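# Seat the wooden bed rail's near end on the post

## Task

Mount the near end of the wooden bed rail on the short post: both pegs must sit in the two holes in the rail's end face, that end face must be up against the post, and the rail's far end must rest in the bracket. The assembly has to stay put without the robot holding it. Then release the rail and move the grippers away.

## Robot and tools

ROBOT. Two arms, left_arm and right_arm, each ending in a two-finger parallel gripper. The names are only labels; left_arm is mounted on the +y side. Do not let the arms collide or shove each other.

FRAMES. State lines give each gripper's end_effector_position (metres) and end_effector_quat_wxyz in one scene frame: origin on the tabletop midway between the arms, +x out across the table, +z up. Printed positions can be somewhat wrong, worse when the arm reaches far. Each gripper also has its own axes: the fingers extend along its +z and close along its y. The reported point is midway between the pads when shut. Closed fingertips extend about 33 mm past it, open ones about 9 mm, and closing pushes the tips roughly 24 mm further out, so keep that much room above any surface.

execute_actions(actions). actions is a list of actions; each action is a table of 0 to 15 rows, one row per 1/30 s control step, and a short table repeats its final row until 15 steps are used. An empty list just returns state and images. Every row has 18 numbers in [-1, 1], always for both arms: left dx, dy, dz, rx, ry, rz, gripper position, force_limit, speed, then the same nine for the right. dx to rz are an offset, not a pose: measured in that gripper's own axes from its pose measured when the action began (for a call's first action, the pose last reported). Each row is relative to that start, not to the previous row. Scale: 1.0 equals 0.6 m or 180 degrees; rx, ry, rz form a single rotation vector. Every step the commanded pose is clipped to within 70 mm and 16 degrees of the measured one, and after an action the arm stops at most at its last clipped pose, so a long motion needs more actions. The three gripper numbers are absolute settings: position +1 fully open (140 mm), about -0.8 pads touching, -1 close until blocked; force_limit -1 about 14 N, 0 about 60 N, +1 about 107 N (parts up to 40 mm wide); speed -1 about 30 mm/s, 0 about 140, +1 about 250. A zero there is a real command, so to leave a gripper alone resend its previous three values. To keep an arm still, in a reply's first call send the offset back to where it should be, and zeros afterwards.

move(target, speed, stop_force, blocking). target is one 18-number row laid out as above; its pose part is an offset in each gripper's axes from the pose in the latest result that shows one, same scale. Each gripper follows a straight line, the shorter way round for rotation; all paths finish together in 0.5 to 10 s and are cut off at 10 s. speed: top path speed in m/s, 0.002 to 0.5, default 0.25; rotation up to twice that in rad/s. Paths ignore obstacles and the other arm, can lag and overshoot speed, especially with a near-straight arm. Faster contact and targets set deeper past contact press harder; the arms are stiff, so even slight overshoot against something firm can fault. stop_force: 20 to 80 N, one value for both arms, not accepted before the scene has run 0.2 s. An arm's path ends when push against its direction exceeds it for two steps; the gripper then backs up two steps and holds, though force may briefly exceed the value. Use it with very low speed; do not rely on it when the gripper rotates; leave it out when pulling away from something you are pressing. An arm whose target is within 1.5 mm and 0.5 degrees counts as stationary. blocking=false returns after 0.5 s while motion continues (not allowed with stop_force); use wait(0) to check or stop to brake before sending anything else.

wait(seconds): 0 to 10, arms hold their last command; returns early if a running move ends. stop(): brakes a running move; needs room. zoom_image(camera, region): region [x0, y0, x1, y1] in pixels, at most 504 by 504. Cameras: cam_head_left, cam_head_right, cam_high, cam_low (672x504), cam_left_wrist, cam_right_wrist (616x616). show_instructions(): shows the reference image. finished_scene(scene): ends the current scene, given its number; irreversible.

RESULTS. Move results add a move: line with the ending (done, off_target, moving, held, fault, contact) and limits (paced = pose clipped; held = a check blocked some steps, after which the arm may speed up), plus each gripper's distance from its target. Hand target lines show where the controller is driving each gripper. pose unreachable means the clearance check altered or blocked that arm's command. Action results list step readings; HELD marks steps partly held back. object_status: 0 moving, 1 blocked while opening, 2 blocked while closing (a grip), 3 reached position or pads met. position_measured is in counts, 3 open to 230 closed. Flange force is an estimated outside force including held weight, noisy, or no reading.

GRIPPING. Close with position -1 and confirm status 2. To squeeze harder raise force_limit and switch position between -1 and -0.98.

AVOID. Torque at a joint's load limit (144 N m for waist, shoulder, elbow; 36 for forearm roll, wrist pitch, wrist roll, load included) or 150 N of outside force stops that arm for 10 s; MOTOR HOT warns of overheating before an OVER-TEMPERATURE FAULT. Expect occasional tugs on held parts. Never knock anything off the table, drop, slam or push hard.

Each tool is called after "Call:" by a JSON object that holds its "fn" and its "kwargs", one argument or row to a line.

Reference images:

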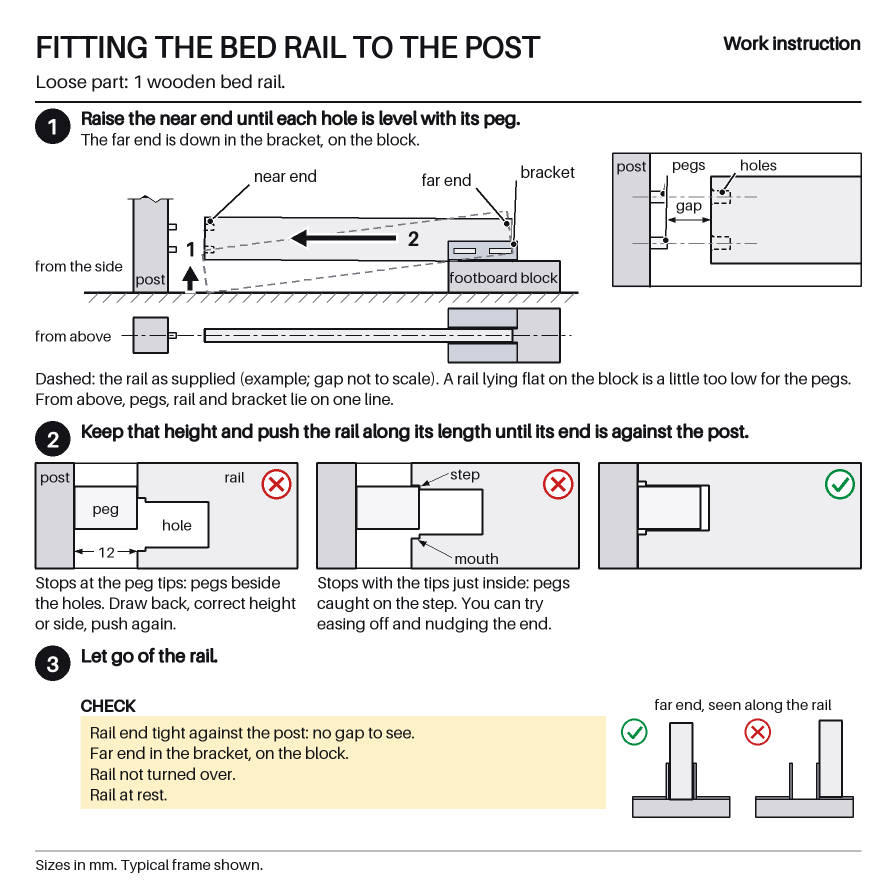

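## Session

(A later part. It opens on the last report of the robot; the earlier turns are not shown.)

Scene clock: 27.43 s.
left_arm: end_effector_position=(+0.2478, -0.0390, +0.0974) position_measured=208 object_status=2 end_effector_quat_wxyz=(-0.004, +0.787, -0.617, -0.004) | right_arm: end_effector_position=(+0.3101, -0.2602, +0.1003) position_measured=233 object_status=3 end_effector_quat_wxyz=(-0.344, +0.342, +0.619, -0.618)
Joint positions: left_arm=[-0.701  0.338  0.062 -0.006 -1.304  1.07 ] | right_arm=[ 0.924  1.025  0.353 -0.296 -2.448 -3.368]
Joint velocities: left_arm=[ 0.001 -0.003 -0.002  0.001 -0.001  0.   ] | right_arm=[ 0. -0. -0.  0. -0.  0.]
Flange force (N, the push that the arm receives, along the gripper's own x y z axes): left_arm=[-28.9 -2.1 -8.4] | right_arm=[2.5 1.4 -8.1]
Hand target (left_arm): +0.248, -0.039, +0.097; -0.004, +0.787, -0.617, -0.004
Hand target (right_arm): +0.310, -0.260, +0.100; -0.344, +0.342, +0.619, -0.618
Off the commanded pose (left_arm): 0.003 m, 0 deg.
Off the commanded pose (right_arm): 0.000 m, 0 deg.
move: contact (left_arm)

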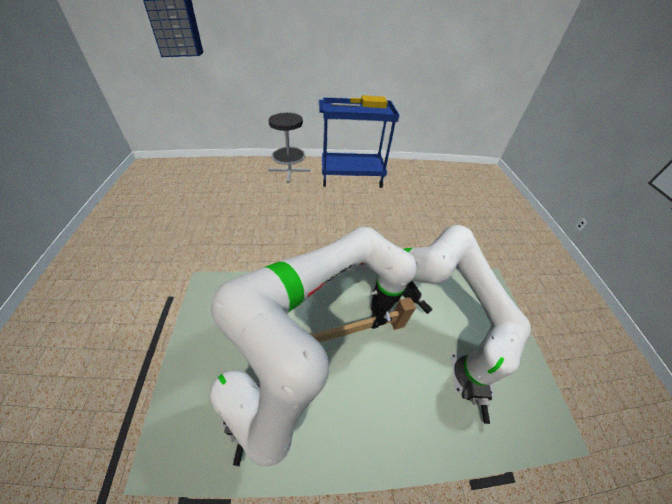

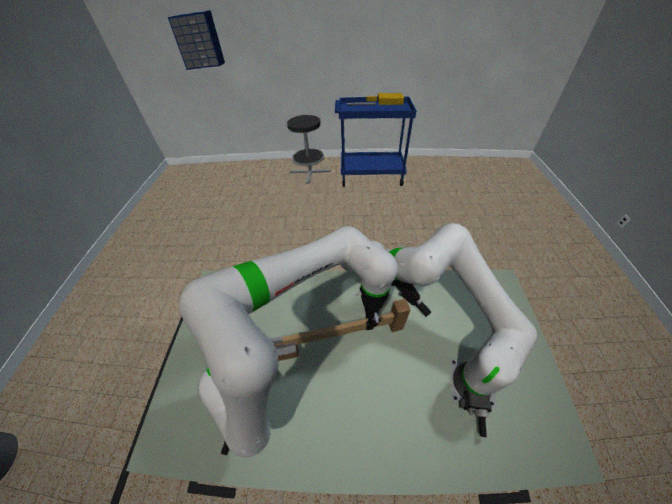

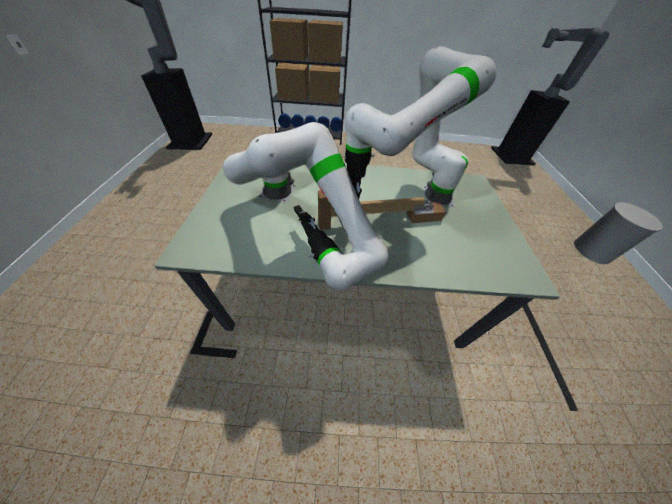

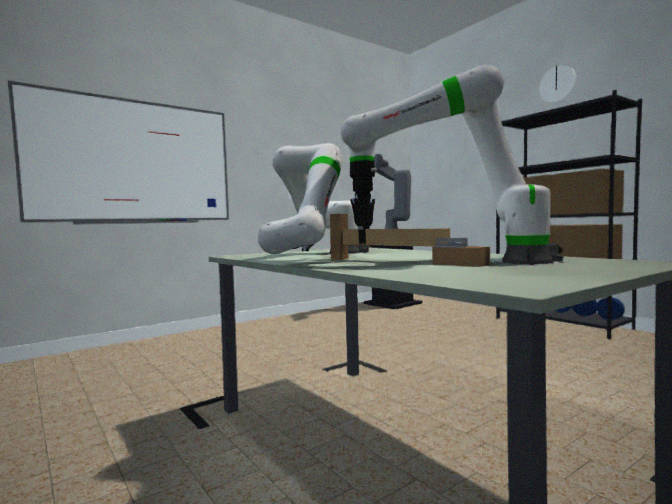

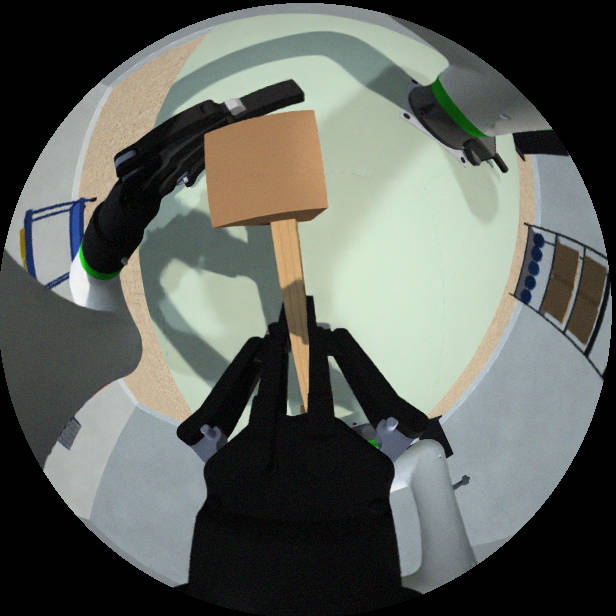

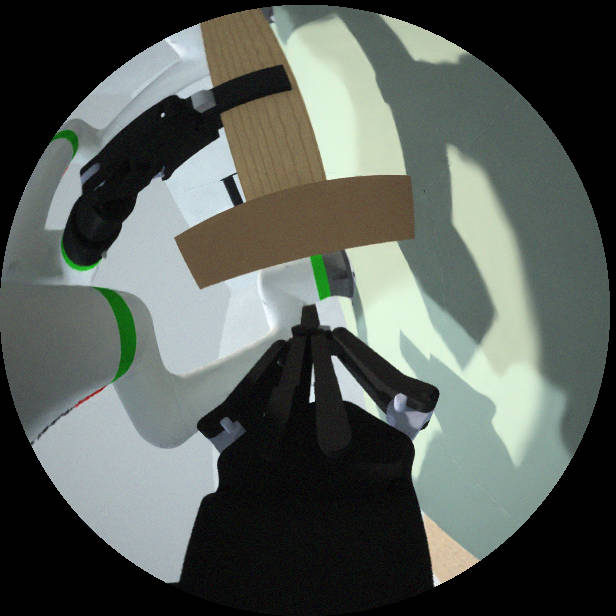

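Call:
{"fn": "execute_actions", "kwargs": {
  "actions": [
    [[0,0,0,0,0,0,-0.2,0.8,-0.5, 0,0,0,0,0,0,-1,0,0]]
  ]
}}

Call:
{"fn": "zoom_image", "kwargs": {
  "camera": "cam_left_wrist",
  "region": [245, 180, 325, 260]
}}

Call:
{"fn": "zoom_image", "kwargs": {
  "camera": "cam_low",
  "region": [415, 222, 475, 262]
}}

Scene clock: 28.40 s.
left_arm: end_effector_position=(+0.2478, -0.0390, +0.0974) position_measured=154 object_status=0 end_effector_quat_wxyz=(-0.004, +0.787, -0.617, -0.004) | right_arm: end_effector_position=(+0.3101, -0.2602, +0.1003) position_measured=233 object_status=3 end_effector_quat_wxyz=(-0.344, +0.342, +0.619, -0.618)
Joint positions: left_arm=[-0.701  0.338  0.062 -0.006 -1.304  1.07 ] | right_arm=[ 0.924  1.025  0.353 -0.296 -2.448 -3.368]
Joint velocities: left_arm=[-0.    -0.     0.    -0.001 -0.001  0.   ] | right_arm=[ 0.    -0.    -0.001  0.     0.    -0.   ]
Flange force (N, the push that the arm receives, along the gripper's own x y z axes): left_arm=[1.9 1.1 -0.8] | right_arm=[0.5 3.7 -8.2]
Hand target (left_arm): +0.248, -0.039, +0.097; -0.004, +0.787, -0.617, -0.004
Hand target (right_arm): +0.310, -0.260, +0.100; -0.344, +0.342, +0.619, -0.618
Off the commanded pose (left_arm): 0.000 m, 0 deg.
Off the commanded pose (right_arm): 0.000 m, 0 deg.
Step readings (end_effector_position):
0: left_arm (+0.2480, -0.0389, +0.0974) | right_arm (+0.3101, -0.2602, +0.1003)
1: left_arm (+0.2480, -0.0389, +0.0974) | right_arm (+0.3101, -0.2602, +0.1003)
2: left_arm (+0.2480, -0.0390, +0.0974) | right_arm (+0.3101, -0.2602, +0.1003)
4: left_arm (+0.2481, -0.0391, +0.0974) | right_arm (+0.3101, -0.2602, +0.1003)
8: left_arm (+0.2480, -0.0390, +0.0974) | right_arm (+0.3101, -0.2602, +0.1003)
15: end_effector_position above

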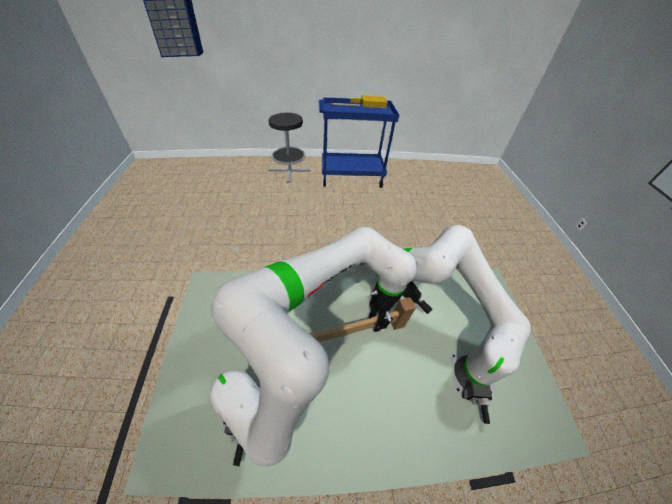

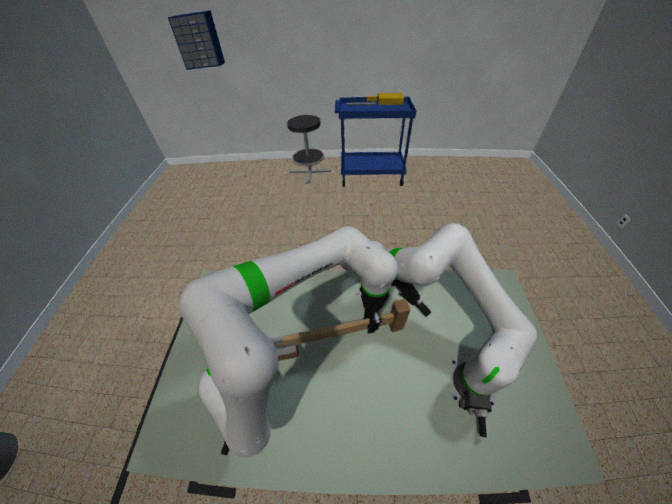

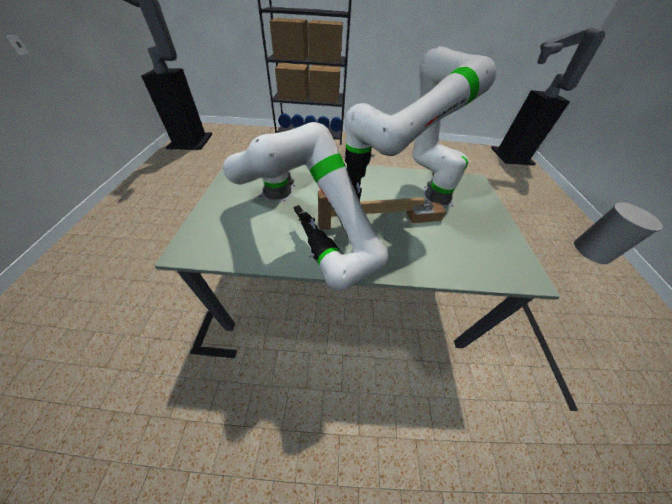

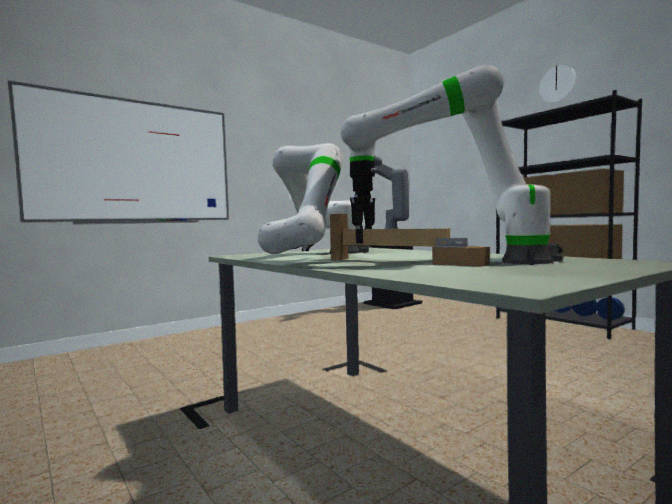

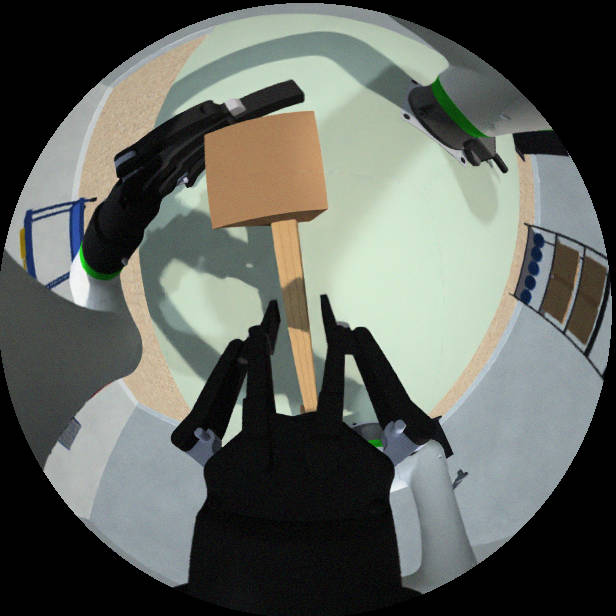

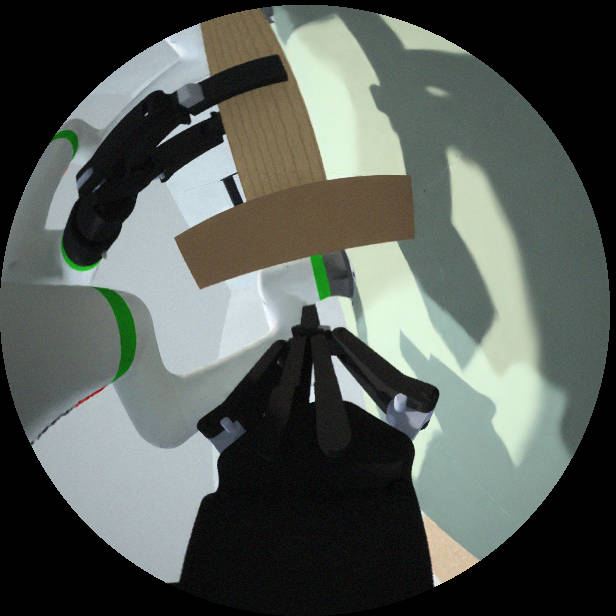

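Region (245, 180, 325, 260) of cam_left_wrist's 616x616 image, scaled by 6.300, with more detail than that image has.

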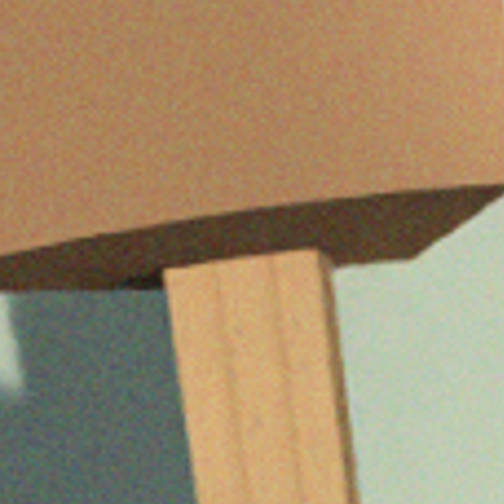

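Region (415, 222, 475, 262) of cam_low's 672x504 image, scaled by 8.400, with more detail than that image has.

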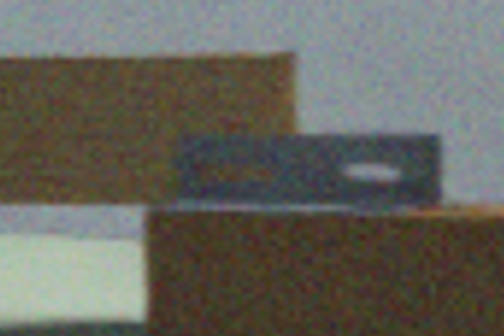

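Call:
{"fn": "move", "kwargs": {
  "target": [-0.133, 0, -0.283, 0, 0, 0, -0.2, 0.8, -0.5, -0.2, -0.083, 0, 0, 0, 0, -1, 0, 0],
  "speed": 0.3
}}

Call:
{"fn": "zoom_image", "kwargs": {
  "camera": "cam_low",
  "region": [320, 200, 500, 275]
}}

Call:
{"fn": "zoom_image", "kwargs": {
  "camera": "cam_high",
  "region": [300, 175, 460, 240]
}}

Scene clock: 29.80 s.
left_arm: end_effector_position=(+0.2289, +0.0363, +0.2679) position_measured=154 object_status=3 end_effector_quat_wxyz=(-0.003, +0.787, -0.617, -0.004) | right_arm: end_effector_position=(+0.3736, -0.3622, +0.1498) position_measured=233 object_status=3 end_effector_quat_wxyz=(-0.344, +0.341, +0.619, -0.618)
Joint positions: left_arm=[-0.623  0.106  0.182 -0.006 -1.655  0.99 ] | right_arm=[ 0.754  0.965  0.297 -0.027 -2.474 -3.158]
Joint velocities: left_arm=[-0.     0.     0.001 -0.002  0.    -0.   ] | right_arm=[-0.001  0.    -0.     0.001  0.     0.001]
Flange force (N, the push that the arm receives, along the gripper's own x y z axes): left_arm=[1.7 1.7 -0.3] | right_arm=[0.3 2.1 -12.1]
Hand target (left_arm): +0.229, +0.036, +0.268; -0.004, +0.787, -0.617, -0.004
Hand target (right_arm): +0.374, -0.362, +0.150; -0.344, +0.341, +0.619, -0.618
Off the commanded pose (left_arm): 0.000 m, 0 deg.
Off the commanded pose (right_arm): 0.000 m, 0 deg.
move: done

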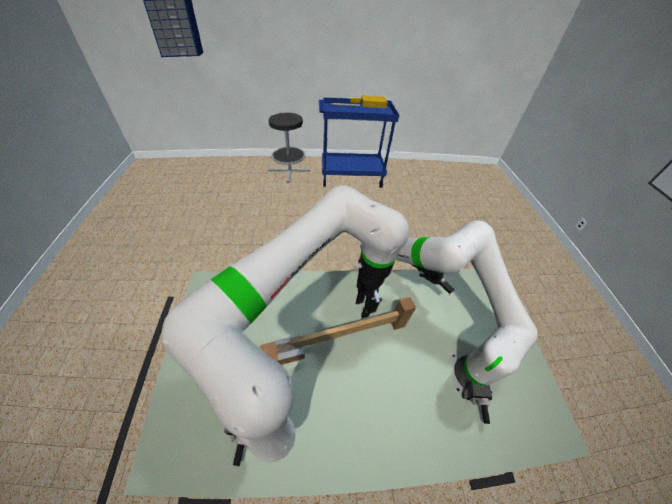

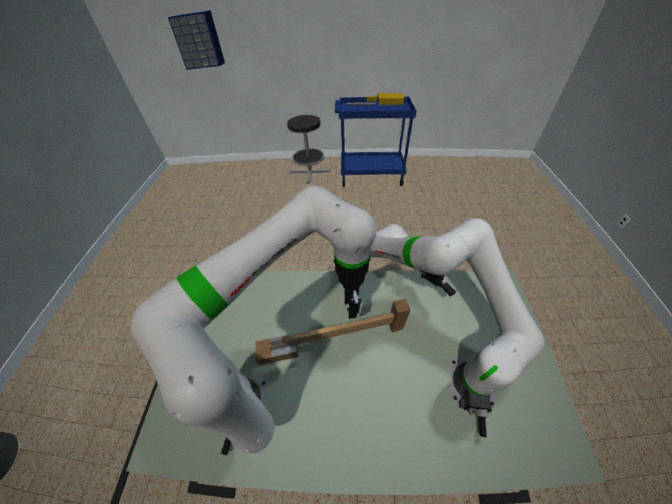

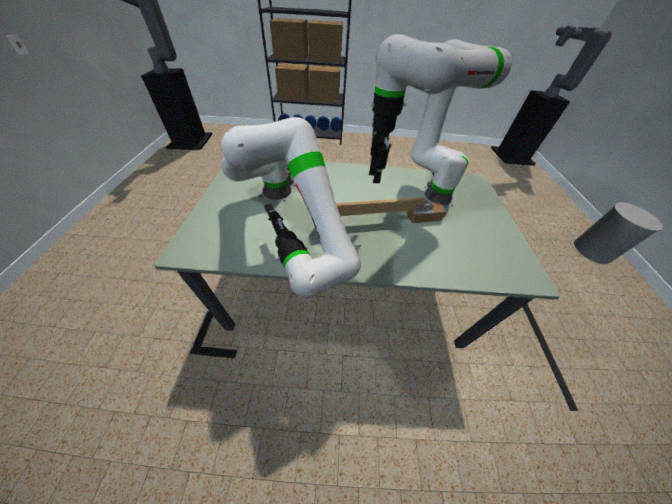

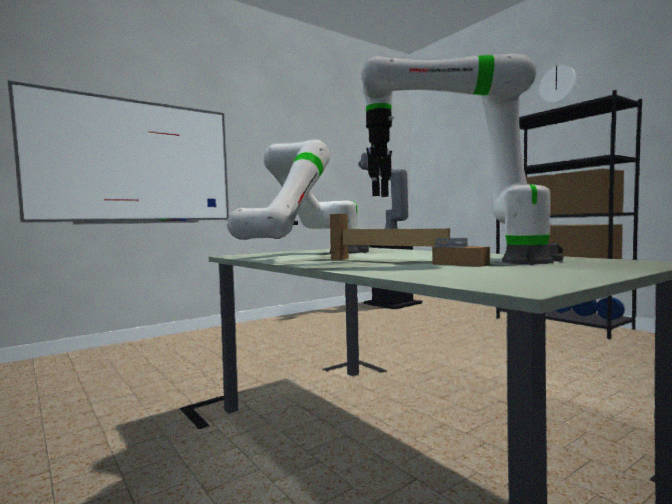

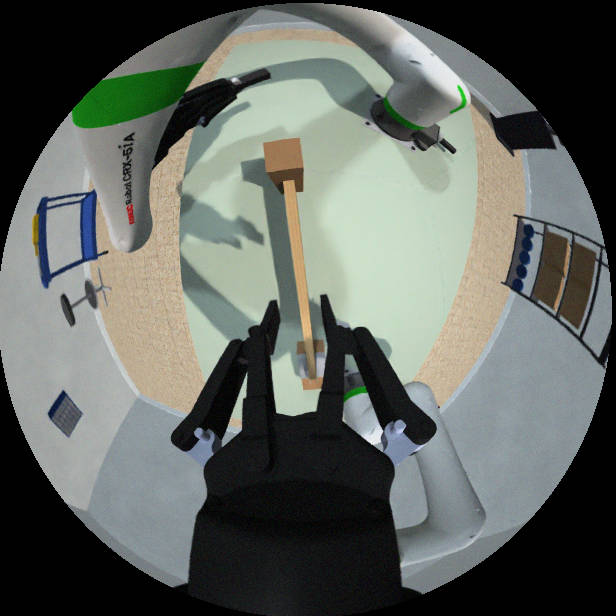

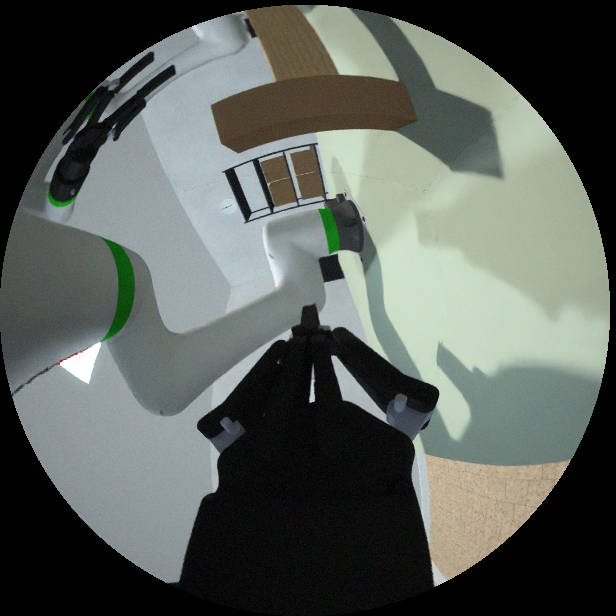

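Region (320, 200, 500, 275) of cam_low's 672x504 image, scaled by 2.800, with more detail than that image has; it fills the top 210 rows of this view, and the rest is white.

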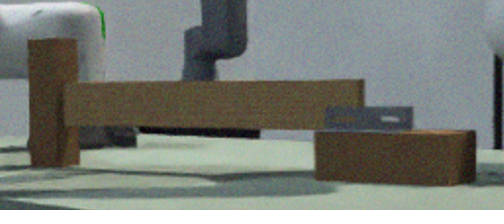

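Region (300, 175, 460, 240) of cam_high's 672x504 image, scaled by 3.150, with more detail than that image has; it fills the top 205 rows of this view, and the rest is white.

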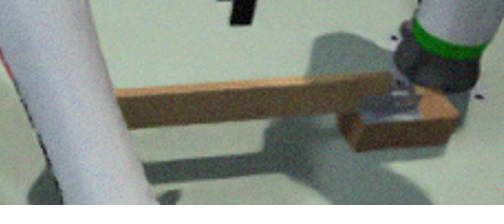

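Call:
{"fn": "zoom_image", "kwargs": {
  "camera": "cam_head_right",
  "region": [365, 295, 420, 340]
}}

Call:
{"fn": "zoom_image", "kwargs": {
  "camera": "cam_left_wrist",
  "region": [250, 130, 350, 400]
}}

Region (365, 295, 420, 340) of cam_head_right's 672x504 image, scaled by 9.164, with more detail than that image has; it fills the top 412 rows of this view, and the rest is white.

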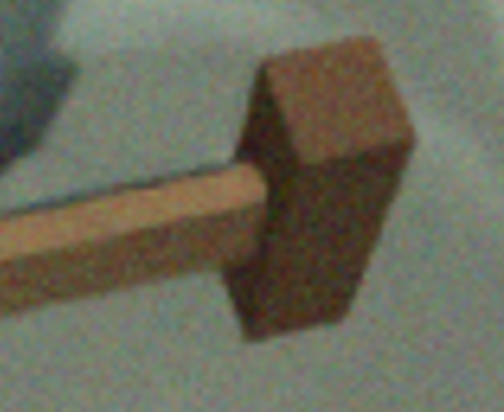

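Region (250, 130, 350, 400) of cam_left_wrist's 616x616 image, scaled by 1.867, with more detail than that image has; it fills the left 187 columns of this view, and the rest is white.

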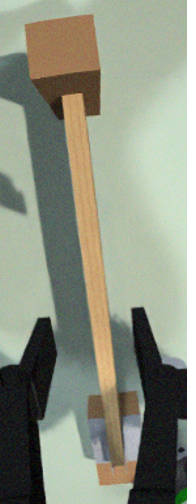

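The rail is on both pegs and against the post, its far end is in the bracket, and both arms are clear, so I'm ending scene 1.

Call:
{"fn": "finished_scene", "kwargs": {
  "scene": 1
}}

The scene is finished: the task was done.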